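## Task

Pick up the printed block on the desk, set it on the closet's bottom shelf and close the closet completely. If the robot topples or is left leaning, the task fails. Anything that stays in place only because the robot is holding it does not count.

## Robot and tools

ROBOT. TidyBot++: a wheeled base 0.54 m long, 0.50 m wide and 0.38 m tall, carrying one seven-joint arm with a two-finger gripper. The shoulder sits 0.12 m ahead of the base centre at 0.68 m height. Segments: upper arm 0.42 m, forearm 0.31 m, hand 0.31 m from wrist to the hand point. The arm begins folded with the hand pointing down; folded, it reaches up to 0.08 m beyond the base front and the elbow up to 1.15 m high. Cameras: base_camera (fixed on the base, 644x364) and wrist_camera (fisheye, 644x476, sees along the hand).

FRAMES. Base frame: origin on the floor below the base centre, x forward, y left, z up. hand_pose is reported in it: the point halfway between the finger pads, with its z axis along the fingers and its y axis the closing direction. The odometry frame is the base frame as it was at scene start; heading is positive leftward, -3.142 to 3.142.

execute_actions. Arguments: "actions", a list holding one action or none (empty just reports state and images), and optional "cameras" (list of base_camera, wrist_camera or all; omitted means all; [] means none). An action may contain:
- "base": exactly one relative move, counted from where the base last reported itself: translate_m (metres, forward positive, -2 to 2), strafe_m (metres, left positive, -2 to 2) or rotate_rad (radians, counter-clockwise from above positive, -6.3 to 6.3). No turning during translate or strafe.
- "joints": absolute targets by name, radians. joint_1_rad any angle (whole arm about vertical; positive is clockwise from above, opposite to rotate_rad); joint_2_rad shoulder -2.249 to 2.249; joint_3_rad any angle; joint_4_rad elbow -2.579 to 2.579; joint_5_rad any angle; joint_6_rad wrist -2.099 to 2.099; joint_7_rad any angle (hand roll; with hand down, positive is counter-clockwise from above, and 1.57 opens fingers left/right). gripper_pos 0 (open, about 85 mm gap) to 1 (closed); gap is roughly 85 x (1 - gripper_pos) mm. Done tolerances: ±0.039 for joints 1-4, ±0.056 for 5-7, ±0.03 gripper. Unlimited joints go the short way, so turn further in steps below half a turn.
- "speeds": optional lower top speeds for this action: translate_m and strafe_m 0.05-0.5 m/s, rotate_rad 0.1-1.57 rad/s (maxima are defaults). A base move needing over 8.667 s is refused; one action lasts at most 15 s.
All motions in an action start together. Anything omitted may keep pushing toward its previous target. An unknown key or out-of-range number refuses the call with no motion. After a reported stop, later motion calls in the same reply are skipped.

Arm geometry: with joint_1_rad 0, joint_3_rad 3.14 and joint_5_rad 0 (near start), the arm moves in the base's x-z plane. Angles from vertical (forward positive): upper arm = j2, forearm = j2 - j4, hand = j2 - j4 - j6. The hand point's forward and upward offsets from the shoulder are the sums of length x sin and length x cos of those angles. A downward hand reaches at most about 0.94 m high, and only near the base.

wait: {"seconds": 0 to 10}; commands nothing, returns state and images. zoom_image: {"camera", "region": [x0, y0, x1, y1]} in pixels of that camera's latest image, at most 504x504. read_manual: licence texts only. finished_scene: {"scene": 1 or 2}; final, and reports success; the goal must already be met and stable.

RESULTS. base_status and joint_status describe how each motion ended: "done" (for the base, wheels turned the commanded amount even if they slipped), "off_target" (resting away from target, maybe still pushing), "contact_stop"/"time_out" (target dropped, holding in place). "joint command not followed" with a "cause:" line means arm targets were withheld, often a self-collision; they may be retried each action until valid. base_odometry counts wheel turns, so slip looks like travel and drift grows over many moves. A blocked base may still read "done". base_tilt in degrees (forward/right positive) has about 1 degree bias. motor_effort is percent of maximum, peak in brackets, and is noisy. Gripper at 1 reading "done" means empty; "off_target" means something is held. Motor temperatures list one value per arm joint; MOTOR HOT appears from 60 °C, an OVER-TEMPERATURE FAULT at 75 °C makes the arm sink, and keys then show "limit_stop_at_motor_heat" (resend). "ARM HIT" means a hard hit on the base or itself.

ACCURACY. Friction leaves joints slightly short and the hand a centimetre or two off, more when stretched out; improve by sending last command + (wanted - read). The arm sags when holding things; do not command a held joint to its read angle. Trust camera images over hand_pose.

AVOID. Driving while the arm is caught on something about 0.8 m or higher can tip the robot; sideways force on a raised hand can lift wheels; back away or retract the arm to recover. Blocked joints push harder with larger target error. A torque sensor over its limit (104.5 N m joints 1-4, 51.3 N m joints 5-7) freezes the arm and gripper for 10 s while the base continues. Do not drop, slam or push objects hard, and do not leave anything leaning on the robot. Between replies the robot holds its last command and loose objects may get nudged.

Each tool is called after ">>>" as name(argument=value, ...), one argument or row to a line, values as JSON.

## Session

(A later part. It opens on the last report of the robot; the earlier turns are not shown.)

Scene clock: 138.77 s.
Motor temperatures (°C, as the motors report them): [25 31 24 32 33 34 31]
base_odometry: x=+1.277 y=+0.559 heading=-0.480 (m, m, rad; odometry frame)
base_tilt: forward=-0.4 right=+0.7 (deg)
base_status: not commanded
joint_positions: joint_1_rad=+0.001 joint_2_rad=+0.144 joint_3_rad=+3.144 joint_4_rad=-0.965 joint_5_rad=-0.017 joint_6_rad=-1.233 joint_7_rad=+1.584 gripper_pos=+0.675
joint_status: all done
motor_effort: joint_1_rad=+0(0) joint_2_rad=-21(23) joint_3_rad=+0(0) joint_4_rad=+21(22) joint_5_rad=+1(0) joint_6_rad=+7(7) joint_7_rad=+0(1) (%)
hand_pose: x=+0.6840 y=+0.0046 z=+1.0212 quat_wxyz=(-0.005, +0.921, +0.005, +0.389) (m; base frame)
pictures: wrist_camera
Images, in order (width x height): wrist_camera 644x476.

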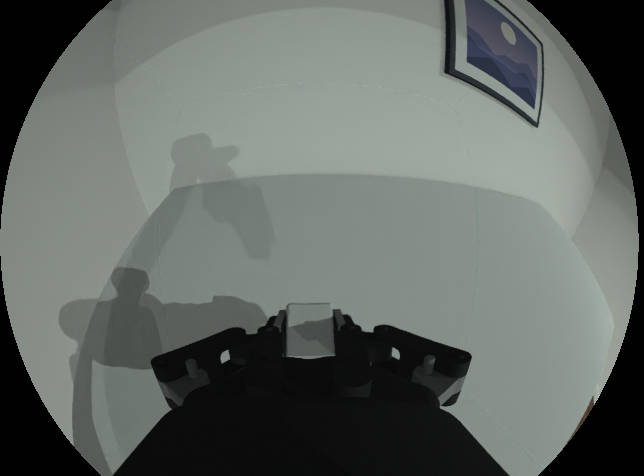

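>>> execute_actions(
  actions=[
    {"base": {"translate_m": -0.4}},
  ],
  cameras=[],
)

>>> execute_actions(
  actions=[
    {"base": {"rotate_rad": -3.14}, "joints": {"joint_2_rad": 0.738, "joint_4_rad": -1.814, "joint_6_rad": 0.132}},
  ],
  cameras=[],
)

>>> execute_actions(
  actions=[
    {"base": {"strafe_m": 1.02}},
  ],
  cameras=[],
)

>>> execute_actions(
  actions=[
    {"base": {"translate_m": 1.6}},
  ],
)

Scene clock: 149.10 s.
Motor temperatures (°C, as the motors report them): [25 31 24 32 33 34 31]
base_odometry: x=+0.922 y=+0.743 heading=-0.479 (m, m, rad; odometry frame)
base_tilt: forward=-0.4 right=+0.7 (deg)
base_status: done
joint_positions: joint_1_rad=+0.001 joint_2_rad=+0.141 joint_3_rad=+3.144 joint_4_rad=-0.965 joint_5_rad=-0.016 joint_6_rad=-1.233 joint_7_rad=+1.584 gripper_pos=+0.675
joint_status: not commanded
motor_effort: joint_1_rad=+0(2) joint_2_rad=-22(26) joint_3_rad=+0(2) joint_4_rad=+21(22) joint_5_rad=+2(2) joint_6_rad=+6(7) joint_7_rad=+0(0) (%)
hand_pose: x=+0.6831 y=+0.0046 z=+1.0229 quat_wxyz=(-0.005, +0.921, +0.005, +0.390) (m; base frame)
pictures: none
No camera images: the call's "cameras" was empty. Leave "cameras" out to get every camera's image.

Scene clock: 152.67 s.
Motor temperatures (°C, as the motors report them): [25 31 24 32 33 34 31]
base_odometry: x=+0.922 y=+0.743 heading=+2.663 (m, m, rad; odometry frame)
base_tilt: forward=-0.4 right=+0.7 (deg)
base_status: done
joint_positions: joint_1_rad=+0.003 joint_2_rad=+0.726 joint_3_rad=+3.143 joint_4_rad=-1.791 joint_5_rad=-0.016 joint_6_rad=+0.115 joint_7_rad=+1.584 gripper_pos=+0.675
joint_status: all done
motor_effort: joint_1_rad=+1(5) joint_2_rad=-34(41) joint_3_rad=+0(4) joint_4_rad=+15(21) joint_5_rad=+1(3) joint_6_rad=+6(6) joint_7_rad=+0(0) (%)
hand_pose: x=+0.7921 y=-0.0018 z=+0.5117 quat_wxyz=(+0.001, +0.932, -0.003, +0.362) (m; base frame)
pictures: none
No camera images: the call's "cameras" was empty. Leave "cameras" out to get every camera's image.

Scene clock: 156.03 s.
Motor temperatures (°C, as the motors report them): [25 31 24 32 33 34 31]
base_odometry: x=+0.451 y=-0.162 heading=+2.663 (m, m, rad; odometry frame)
base_tilt: forward=-0.4 right=+0.7 (deg)
base_status: done
joint_positions: joint_1_rad=-0.002 joint_2_rad=+0.726 joint_3_rad=+3.143 joint_4_rad=-1.791 joint_5_rad=-0.016 joint_6_rad=+0.115 joint_7_rad=+1.584 gripper_pos=+0.675
joint_status: not commanded
motor_effort: joint_1_rad=+0(2) joint_2_rad=-34(35) joint_3_rad=-1(2) joint_4_rad=+15(15) joint_5_rad=+2(1) joint_6_rad=+6(6) joint_7_rad=+0(0) (%)
hand_pose: x=+0.7921 y=+0.0018 z=+0.5116 quat_wxyz=(+0.000, +0.932, -0.001, +0.362) (m; base frame)
pictures: none
No camera images: the call's "cameras" was empty. Leave "cameras" out to get every camera's image.

Scene clock: 160.57 s.
Motor temperatures (°C, as the motors report them): [25 31 24 32 33 34 31]
base_odometry: x=-0.970 y=+0.574 heading=+2.664 (m, m, rad; odometry frame)
base_tilt: forward=-0.4 right=+0.7 (deg)
base_status: done
joint_positions: joint_1_rad=-0.002 joint_2_rad=+0.726 joint_3_rad=+3.143 joint_4_rad=-1.799 joint_5_rad=-0.016 joint_6_rad=+0.115 joint_7_rad=+1.584 gripper_pos=+0.675
joint_status: not commanded
motor_effort: joint_1_rad=+0(1) joint_2_rad=-35(36) joint_3_rad=-1(1) joint_4_rad=+15(17) joint_5_rad=+1(1) joint_6_rad=+5(6) joint_7_rad=+0(0) (%)
hand_pose: x=+0.7884 y=+0.0017 z=+0.5086 quat_wxyz=(+0.000, +0.934, -0.001, +0.358) (m; base frame)
pictures: base_camera, wrist_camera
Images, in order (width x height): base_camera 644x364, wrist_camera 644x476.

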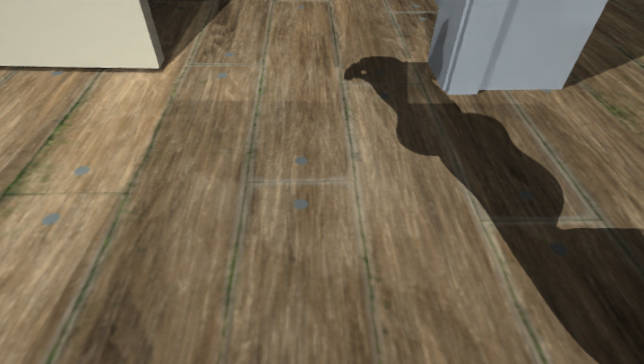

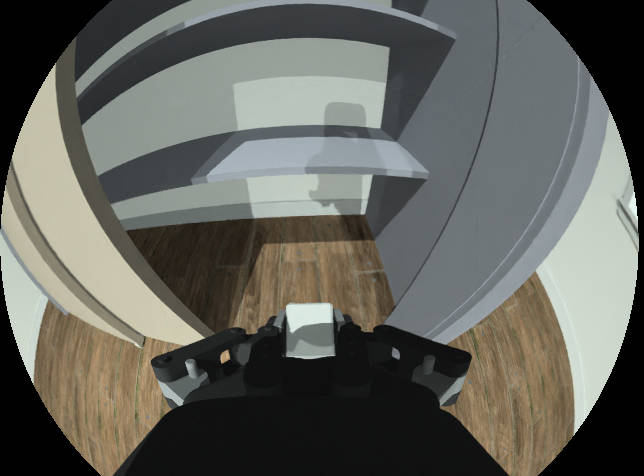

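>>> execute_actions(
  actions=[
    {"base": {"translate_m": 0.45}, "speeds": {"translate_m": 0.2}},
  ],
)

Scene clock: 167.87 s.
Motor temperatures (°C, as the motors report them): [25 31 24 32 33 34 31]
base_odometry: x=-1.370 y=+0.781 heading=+2.664 (m, m, rad; odometry frame)
base_tilt: forward=-0.4 right=+0.7 (deg)
base_status: done
joint_positions: joint_1_rad=-0.002 joint_2_rad=+0.726 joint_3_rad=+3.143 joint_4_rad=-1.800 joint_5_rad=-0.016 joint_6_rad=+0.115 joint_7_rad=+1.584 gripper_pos=+0.675
joint_status: not commanded
motor_effort: joint_1_rad=+0(0) joint_2_rad=-34(36) joint_3_rad=+0(1) joint_4_rad=+15(17) joint_5_rad=+1(1) joint_6_rad=+6(6) joint_7_rad=+0(0) (%)
hand_pose: x=+0.7875 y=+0.0017 z=+0.5079 quat_wxyz=(+0.000, +0.934, -0.001, +0.357) (m; base frame)
pictures: base_camera, wrist_camera
Images, in order (width x height): base_camera 644x364, wrist_camera 644x476.

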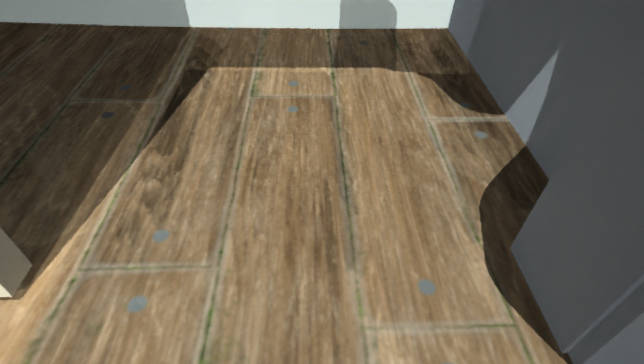

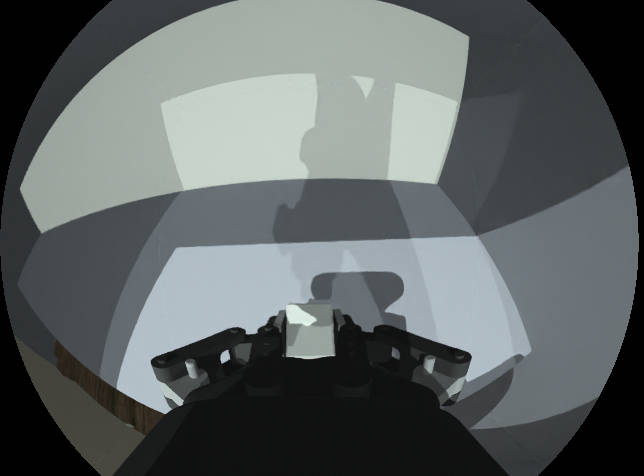

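>>> execute_actions(
  actions=[
    {"joints": {"joint_2_rad": 0.8}},
  ],
  cameras=["wrist_camera"],
)

Scene clock: 171.30 s.
Motor temperatures (°C, as the motors report them): [25 31 24 32 33 34 31]
base_odometry: x=-1.369 y=+0.781 heading=+2.664 (m, m, rad; odometry frame)
base_tilt: forward=-0.4 right=+0.7 (deg)
base_status: not commanded
joint_positions: joint_1_rad=-0.002 joint_2_rad=+0.782 joint_3_rad=+3.143 joint_4_rad=-1.800 joint_5_rad=-0.016 joint_6_rad=+0.121 joint_7_rad=+1.584 gripper_pos=+0.675
joint_status: all done
motor_effort: joint_1_rad=+0(0) joint_2_rad=-31(35) joint_3_rad=+0(0) joint_4_rad=+11(15) joint_5_rad=+1(2) joint_6_rad=+3(6) joint_7_rad=+0(0) (%)
hand_pose: x=+0.7781 y=+0.0017 z=+0.4717 quat_wxyz=(+0.000, +0.943, -0.001, +0.334) (m; base frame)
pictures: wrist_camera
Images, in order (width x height): wrist_camera 644x476.

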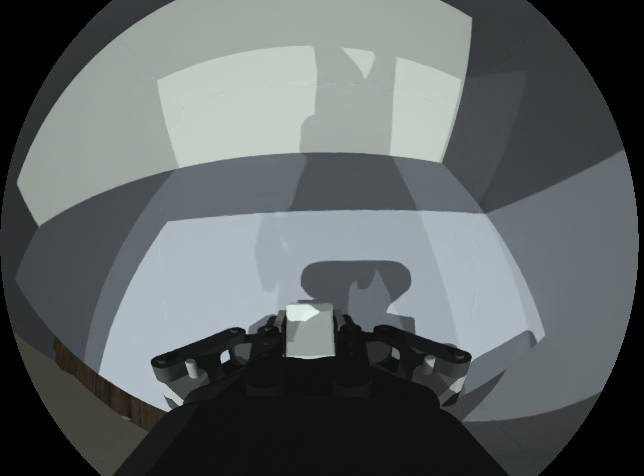

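Contact. Release, lift slightly, and back out.

>>> execute_actions(
  actions=[
    {"joints": {"gripper_pos": 0.0}},
  ],
  cameras=[],
)

>>> execute_actions(
  actions=[
    {"joints": {"joint_2_rad": 0.72}},
  ],
  cameras=[],
)

>>> execute_actions(
  actions=[
    {"base": {"translate_m": -0.5}, "speeds": {"translate_m": 0.3}},
  ],
)

Scene clock: 175.73 s.
Motor temperatures (°C, as the motors report them): [25 31 24 32 33 34 31]
base_odometry: x=-1.369 y=+0.781 heading=+2.664 (m, m, rad; odometry frame)
base_tilt: forward=-0.4 right=+0.7 (deg)
base_status: not commanded
joint_positions: joint_1_rad=-0.002 joint_2_rad=+0.786 joint_3_rad=+3.143 joint_4_rad=-1.800 joint_5_rad=-0.016 joint_6_rad=+0.121 joint_7_rad=+1.584 gripper_pos=+0.000
joint_status: all done
motor_effort: joint_1_rad=-1(0) joint_2_rad=-35(35) joint_3_rad=+0(1) joint_4_rad=+14(14) joint_5_rad=+2(3) joint_6_rad=+5(6) joint_7_rad=+0(1) (%)
hand_pose: x=+0.7773 y=+0.0017 z=+0.4694 quat_wxyz=(+0.000, +0.943, -0.001, +0.332) (m; base frame)
pictures: none
No camera images: the call's "cameras" was empty. Leave "cameras" out to get every camera's image.

Scene clock: 176.67 s.
Motor temperatures (°C, as the motors report them): [25 31 24 32 33 34 31]
base_odometry: x=-1.369 y=+0.781 heading=+2.664 (m, m, rad; odometry frame)
base_tilt: forward=-0.4 right=+0.7 (deg)
base_status: not commanded
joint_positions: joint_1_rad=-0.002 joint_2_rad=+0.728 joint_3_rad=+3.143 joint_4_rad=-1.800 joint_5_rad=-0.016 joint_6_rad=+0.121 joint_7_rad=+1.584 gripper_pos=+0.000
joint_status: all done
motor_effort: joint_1_rad=-1(0) joint_2_rad=-34(36) joint_3_rad=-1(0) joint_4_rad=+15(15) joint_5_rad=+2(1) joint_6_rad=+6(6) joint_7_rad=+0(0) (%)
hand_pose: x=+0.7884 y=+0.0017 z=+0.5075 quat_wxyz=(+0.000, +0.933, -0.001, +0.359) (m; base frame)
pictures: none
No camera images: the call's "cameras" was empty. Leave "cameras" out to get every camera's image.

Scene clock: 179.30 s.
Motor temperatures (°C, as the motors report them): [25 31 24 32 33 34 31]
base_odometry: x=-0.925 y=+0.551 heading=+2.664 (m, m, rad; odometry frame)
base_tilt: forward=-0.4 right=+0.7 (deg)
base_status: done
joint_positions: joint_1_rad=-0.002 joint_2_rad=+0.728 joint_3_rad=+3.143 joint_4_rad=-1.801 joint_5_rad=-0.016 joint_6_rad=+0.121 joint_7_rad=+1.584 gripper_pos=+0.000
joint_status: not commanded
motor_effort: joint_1_rad=+0(3) joint_2_rad=-34(36) joint_3_rad=-1(1) joint_4_rad=+15(16) joint_5_rad=+2(0) joint_6_rad=+6(6) joint_7_rad=+0(0) (%)
hand_pose: x=+0.7879 y=+0.0014 z=+0.5071 quat_wxyz=(+0.000, +0.934, -0.001, +0.358) (m; base frame)
pictures: base_camera, wrist_camera
Images, in order (width x height): base_camera 644x364, wrist_camera 644x476.

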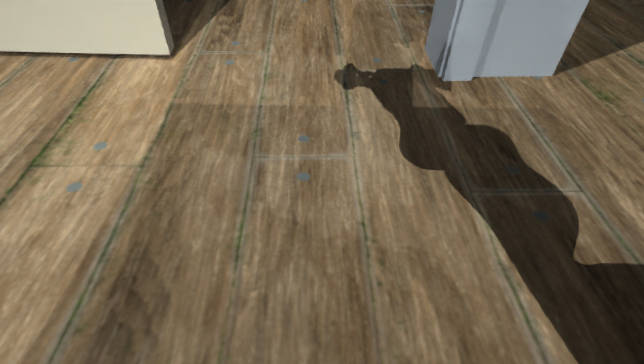

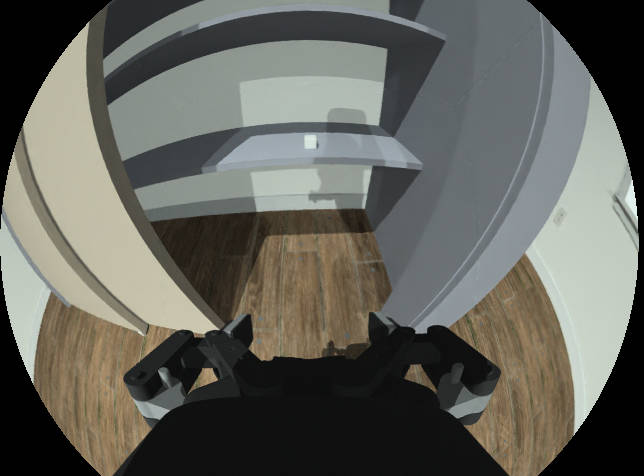

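>>> execute_actions(
  actions=[
    {"base": {"strafe_m": 0.31}, "joints": {"joint_2_rad": 0.1, "joint_4_rad": -1.885, "joint_6_rad": 0.415, "joint_7_rad": 3.14, "gripper_pos": 1.0}},
  ],
  cameras=["wrist_camera"],
)

Scene clock: 184.27 s.
Motor temperatures (°C, as the motors report them): [25 31 24 32 33 34 31]
base_odometry: x=-1.068 y=+0.275 heading=+2.664 (m, m, rad; odometry frame)
base_tilt: forward=-0.4 right=+0.7 (deg)
base_status: done
joint_positions: joint_1_rad=-0.006 joint_2_rad=+0.104 joint_3_rad=+3.142 joint_4_rad=-1.863 joint_5_rad=-0.016 joint_6_rad=+0.395 joint_7_rad=+3.110 gripper_pos=+0.999
joint_status: all done
motor_effort: joint_1_rad=-1(3) joint_2_rad=-22(37) joint_3_rad=+0(2) joint_4_rad=+23(23) joint_5_rad=+1(1) joint_6_rad=+9(8) joint_7_rad=+0(0) (%)
hand_pose: x=+0.7640 y=+0.0032 z=+0.9787 quat_wxyz=(+0.488, +0.512, +0.488, +0.511) (m; base frame)
pictures: wrist_camera
Images, in order (width x height): wrist_camera 644x476.

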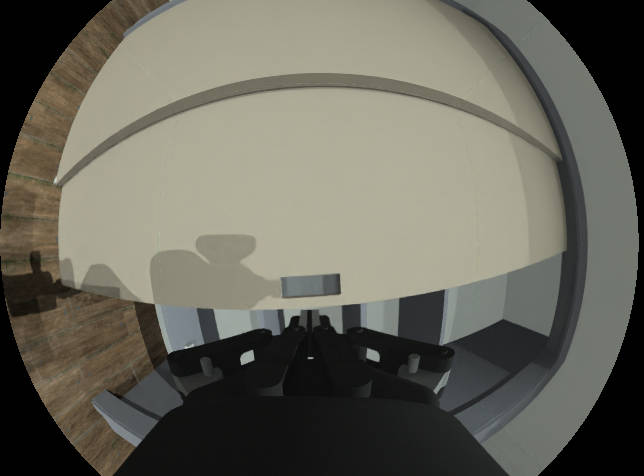

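>>> execute_actions(
  actions=[
    {"base": {"strafe_m": -0.006}, "speeds": {"strafe_m": 0.05}},
  ],
  cameras=[],
)

>>> execute_actions(
  actions=[
    {"base": {"translate_m": 0.11}, "speeds": {"translate_m": 0.12}},
  ],
  cameras=["wrist_camera"],
)

Scene clock: 188.63 s.
Motor temperatures (°C, as the motors report them): [25 31 24 32 33 34 31]
base_odometry: x=-1.065 y=+0.281 heading=+2.664 (m, m, rad; odometry frame)
base_tilt: forward=-0.4 right=+0.7 (deg)
base_status: done
joint_positions: joint_1_rad=-0.002 joint_2_rad=+0.104 joint_3_rad=+3.142 joint_4_rad=-1.863 joint_5_rad=-0.016 joint_6_rad=+0.395 joint_7_rad=+3.110 gripper_pos=+0.999
joint_status: not commanded
motor_effort: joint_1_rad=+0(3) joint_2_rad=-22(22) joint_3_rad=+0(3) joint_4_rad=+23(23) joint_5_rad=+2(1) joint_6_rad=+9(9) joint_7_rad=+0(0) (%)
hand_pose: x=+0.7640 y=+0.0006 z=+0.9787 quat_wxyz=(+0.489, +0.513, +0.487, +0.510) (m; base frame)
pictures: none
No camera images: the call's "cameras" was empty. Leave "cameras" out to get every camera's image.

Scene clock: 190.13 s.
Motor temperatures (°C, as the motors report them): [25 31 24 32 33 34 31]
base_odometry: x=-1.163 y=+0.331 heading=+2.665 (m, m, rad; odometry frame)
base_tilt: forward=-0.4 right=+0.7 (deg)
base_status: done
joint_positions: joint_1_rad=-0.002 joint_2_rad=+0.104 joint_3_rad=+3.142 joint_4_rad=-1.864 joint_5_rad=-0.016 joint_6_rad=+0.395 joint_7_rad=+3.110 gripper_pos=+0.999
joint_status: not commanded
motor_effort: joint_1_rad=+0(2) joint_2_rad=-23(24) joint_3_rad=+0(0) joint_4_rad=+23(24) joint_5_rad=+0(1) joint_6_rad=+9(9) joint_7_rad=+0(0) (%)
hand_pose: x=+0.7637 y=+0.0006 z=+0.9781 quat_wxyz=(+0.489, +0.513, +0.488, +0.510) (m; base frame)
pictures: wrist_camera
Images, in order (width x height): wrist_camera 644x476.

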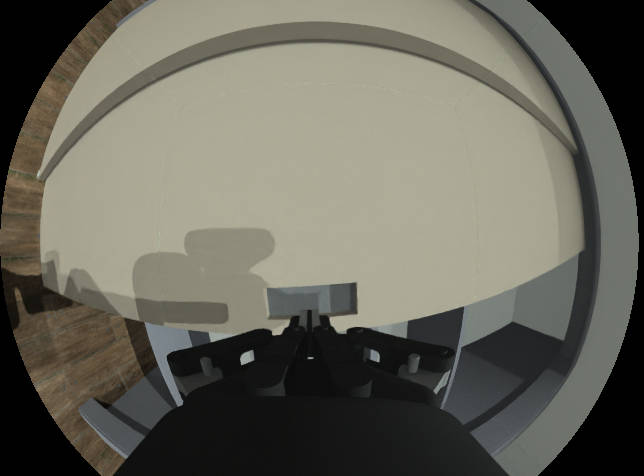

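Similar to the earlier successful view. Insert.

>>> execute_actions(
  actions=[
    {"base": {"translate_m": 0.068}, "speeds": {"translate_m": 0.05}},
  ],
  cameras=["wrist_camera"],
)

>>> execute_actions(
  actions=[
    {"base": {"strafe_m": -0.15}, "speeds": {"strafe_m": 0.1}},
  ],
)

Scene clock: 193.80 s.
Motor temperatures (°C, as the motors report them): [25 31 24 32 33 34 31]
base_odometry: x=-1.223 y=+0.362 heading=+2.665 (m, m, rad; odometry frame)
base_tilt: forward=-0.4 right=+0.7 (deg)
base_status: done
joint_positions: joint_1_rad=-0.002 joint_2_rad=+0.071 joint_3_rad=+3.142 joint_4_rad=-1.896 joint_5_rad=-0.016 joint_6_rad=+0.395 joint_7_rad=+3.110 gripper_pos=+0.999
joint_status: not commanded
motor_effort: joint_1_rad=+0(0) joint_2_rad=-16(23) joint_3_rad=+1(1) joint_4_rad=+25(31) joint_5_rad=+1(1) joint_6_rad=+8(11) joint_7_rad=+0(0) (%)
hand_pose: x=+0.7502 y=+0.0006 z=+0.9795 quat_wxyz=(+0.489, +0.513, +0.487, +0.510) (m; base frame)
pictures: wrist_camera
Images, in order (width x height): wrist_camera 644x476.

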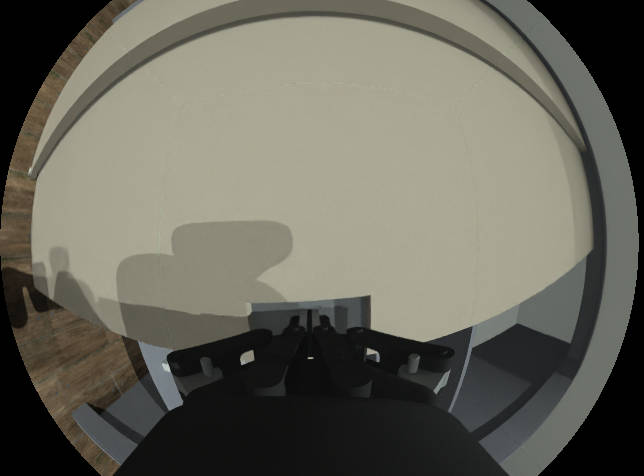

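Scene clock: 196.00 s.
Motor temperatures (°C, as the motors report them): [25 31 24 32 33 34 31]
base_odometry: x=-1.154 y=+0.496 heading=+2.665 (m, m, rad; odometry frame)
base_tilt: forward=-0.4 right=+0.7 (deg)
base_status: done
joint_positions: joint_1_rad=-0.009 joint_2_rad=+0.077 joint_3_rad=+3.124 joint_4_rad=-1.893 joint_5_rad=-0.008 joint_6_rad=+0.396 joint_7_rad=+3.110 gripper_pos=+0.999
joint_status: not commanded
motor_effort: joint_1_rad=+0(9) joint_2_rad=-20(21) joint_3_rad=+0(9) joint_4_rad=+23(25) joint_5_rad=+1(1) joint_6_rad=+9(9) joint_7_rad=+0(0) (%)
hand_pose: x=+0.7518 y=+0.0164 z=+0.9780 quat_wxyz=(+0.483, +0.505, +0.496, +0.515) (m; base frame)
pictures: base_camera, wrist_camera
Images, in order (width x height): base_camera 644x364, wrist_camera 644x476.

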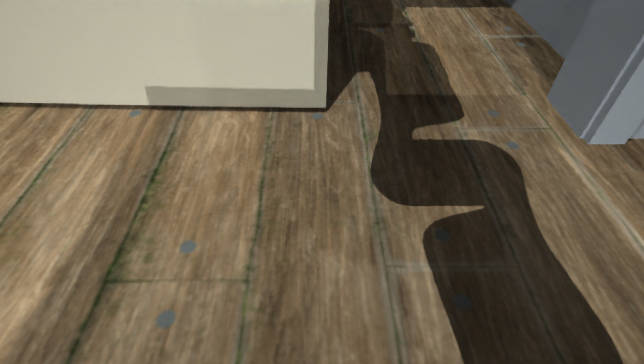

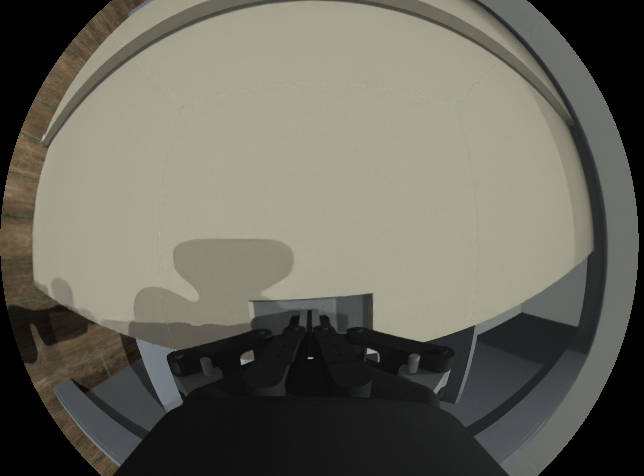

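>>> execute_actions(
  actions=[
    {"base": {"strafe_m": -0.3}, "speeds": {"strafe_m": 0.12}},
  ],
  cameras=["base_camera"],
)

Scene clock: 202.03 s.
Motor temperatures (°C, as the motors report them): [25 31 24 32 33 34 31]
base_odometry: x=-1.017 y=+0.763 heading=+2.665 (m, m, rad; odometry frame)
base_tilt: forward=-0.4 right=+0.7 (deg)
base_status: done
joint_positions: joint_1_rad=-0.004 joint_2_rad=+0.078 joint_3_rad=+3.129 joint_4_rad=-1.893 joint_5_rad=-0.005 joint_6_rad=+0.396 joint_7_rad=+3.110 gripper_pos=+0.999
joint_status: not commanded
motor_effort: joint_1_rad=+0(10) joint_2_rad=-21(21) joint_3_rad=+0(11) joint_4_rad=+23(24) joint_5_rad=+1(2) joint_6_rad=+9(9) joint_7_rad=+0(0) (%)
hand_pose: x=+0.7523 y=+0.0112 z=+0.9774 quat_wxyz=(+0.486, +0.507, +0.495, +0.512) (m; base frame)
pictures: base_camera
Images, in order (width x height): base_camera 644x364.

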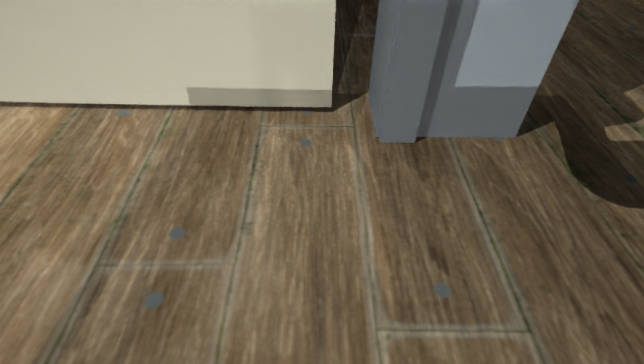

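>>> execute_actions(
  actions=[
    {"base": {"strafe_m": -0.11}, "speeds": {"strafe_m": 0.06}},
  ],
)

Scene clock: 207.07 s.
Motor temperatures (°C, as the motors report them): [25 31 24 32 33 34 31]
base_odometry: x=-0.966 y=+0.860 heading=+2.665 (m, m, rad; odometry frame)
base_tilt: forward=-0.4 right=+0.7 (deg)
base_status: done
joint_positions: joint_1_rad=-0.043 joint_2_rad=+0.079 joint_3_rad=+3.101 joint_4_rad=-1.893 joint_5_rad=-0.004 joint_6_rad=+0.396 joint_7_rad=+3.110 gripper_pos=+0.999
joint_status: not commanded
motor_effort: joint_1_rad=+8(10) joint_2_rad=-21(21) joint_3_rad=+8(10) joint_4_rad=+22(23) joint_5_rad=-1(2) joint_6_rad=+8(8) joint_7_rad=+0(0) (%)
hand_pose: x=+0.7501 y=+0.0527 z=+0.9768 quat_wxyz=(+0.468, +0.490, +0.512, +0.528) (m; base frame)
pictures: base_camera, wrist_camera
Images, in order (width x height): base_camera 644x364, wrist_camera 644x476.

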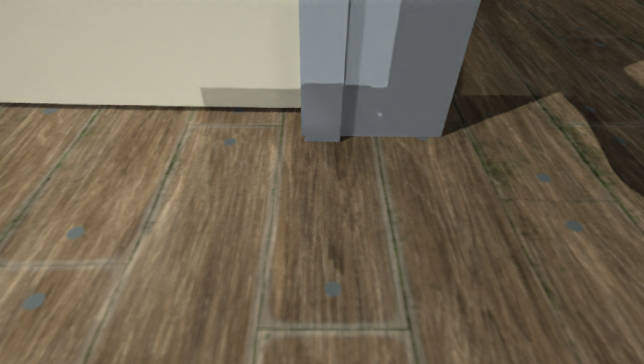

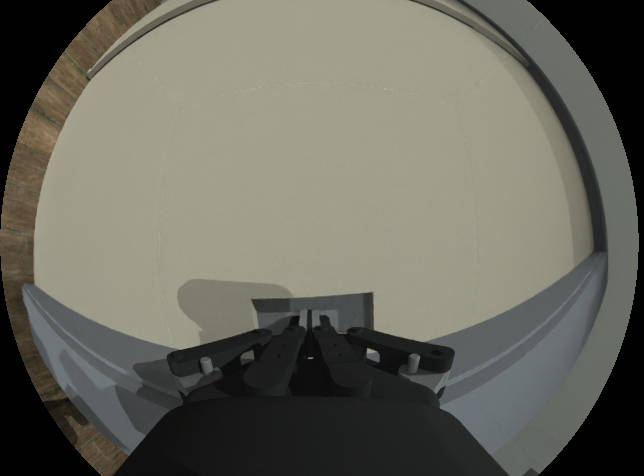

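Door is against the stop. Relax and back out.

>>> execute_actions(
  actions=[
    {"base": {"strafe_m": 0.042}, "speeds": {"strafe_m": 0.08}},
  ],
  cameras=[],
)

>>> execute_actions(
  actions=[
    {"base": {"translate_m": -0.3}},
  ],
)

Scene clock: 210.43 s.
Motor temperatures (°C, as the motors report them): [25 31 24 32 33 34 31]
base_odometry: x=-0.986 y=+0.823 heading=+2.665 (m, m, rad; odometry frame)
base_tilt: forward=-0.4 right=+0.7 (deg)
base_status: done
joint_positions: joint_1_rad=-0.007 joint_2_rad=+0.079 joint_3_rad=+3.126 joint_4_rad=-1.893 joint_5_rad=-0.004 joint_6_rad=+0.396 joint_7_rad=+3.110 gripper_pos=+0.999
joint_status: not commanded
motor_effort: joint_1_rad=-1(9) joint_2_rad=-21(21) joint_3_rad=+0(9) joint_4_rad=+23(23) joint_5_rad=+1(1) joint_6_rad=+9(9) joint_7_rad=+0(0) (%)
hand_pose: x=+0.7525 y=+0.0144 z=+0.9767 quat_wxyz=(+0.484, +0.505, +0.497, +0.513) (m; base frame)
pictures: none
No camera images: the call's "cameras" was empty. Leave "cameras" out to get every camera's image.

Scene clock: 212.33 s.
Motor temperatures (°C, as the motors report them): [25 31 24 32 33 34 31]
base_odometry: x=-0.719 y=+0.685 heading=+2.665 (m, m, rad; odometry frame)
base_tilt: forward=-0.4 right=+0.7 (deg)
base_status: done
joint_positions: joint_1_rad=-0.006 joint_2_rad=+0.089 joint_3_rad=+3.126 joint_4_rad=-1.893 joint_5_rad=-0.004 joint_6_rad=+0.396 joint_7_rad=+3.110 gripper_pos=+0.999
joint_status: not commanded
motor_effort: joint_1_rad=+0(1) joint_2_rad=-21(23) joint_3_rad=+0(1) joint_4_rad=+22(24) joint_5_rad=+1(2) joint_6_rad=+9(9) joint_7_rad=+0(0) (%)
hand_pose: x=+0.7554 y=+0.0142 z=+0.9704 quat_wxyz=(+0.482, +0.508, +0.500, +0.510) (m; base frame)
pictures: base_camera, wrist_camera
Images, in order (width x height): base_camera 644x364, wrist_camera 644x476.

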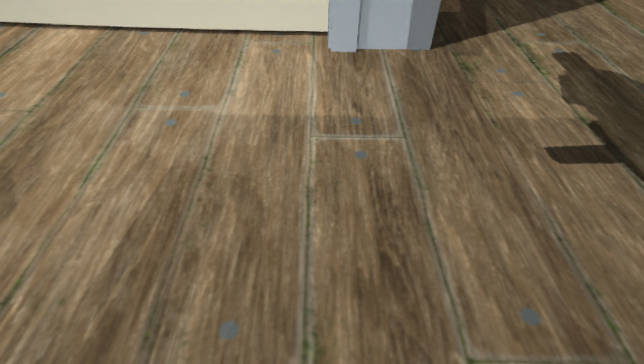

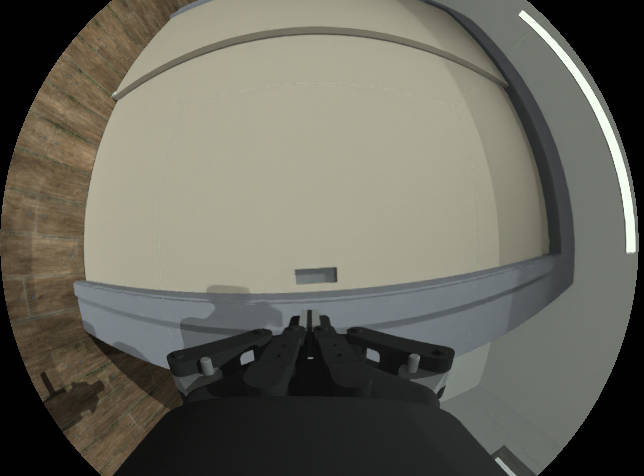

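>>> finished_scene(
  scene=2,
)

The scene is finished: the task was done.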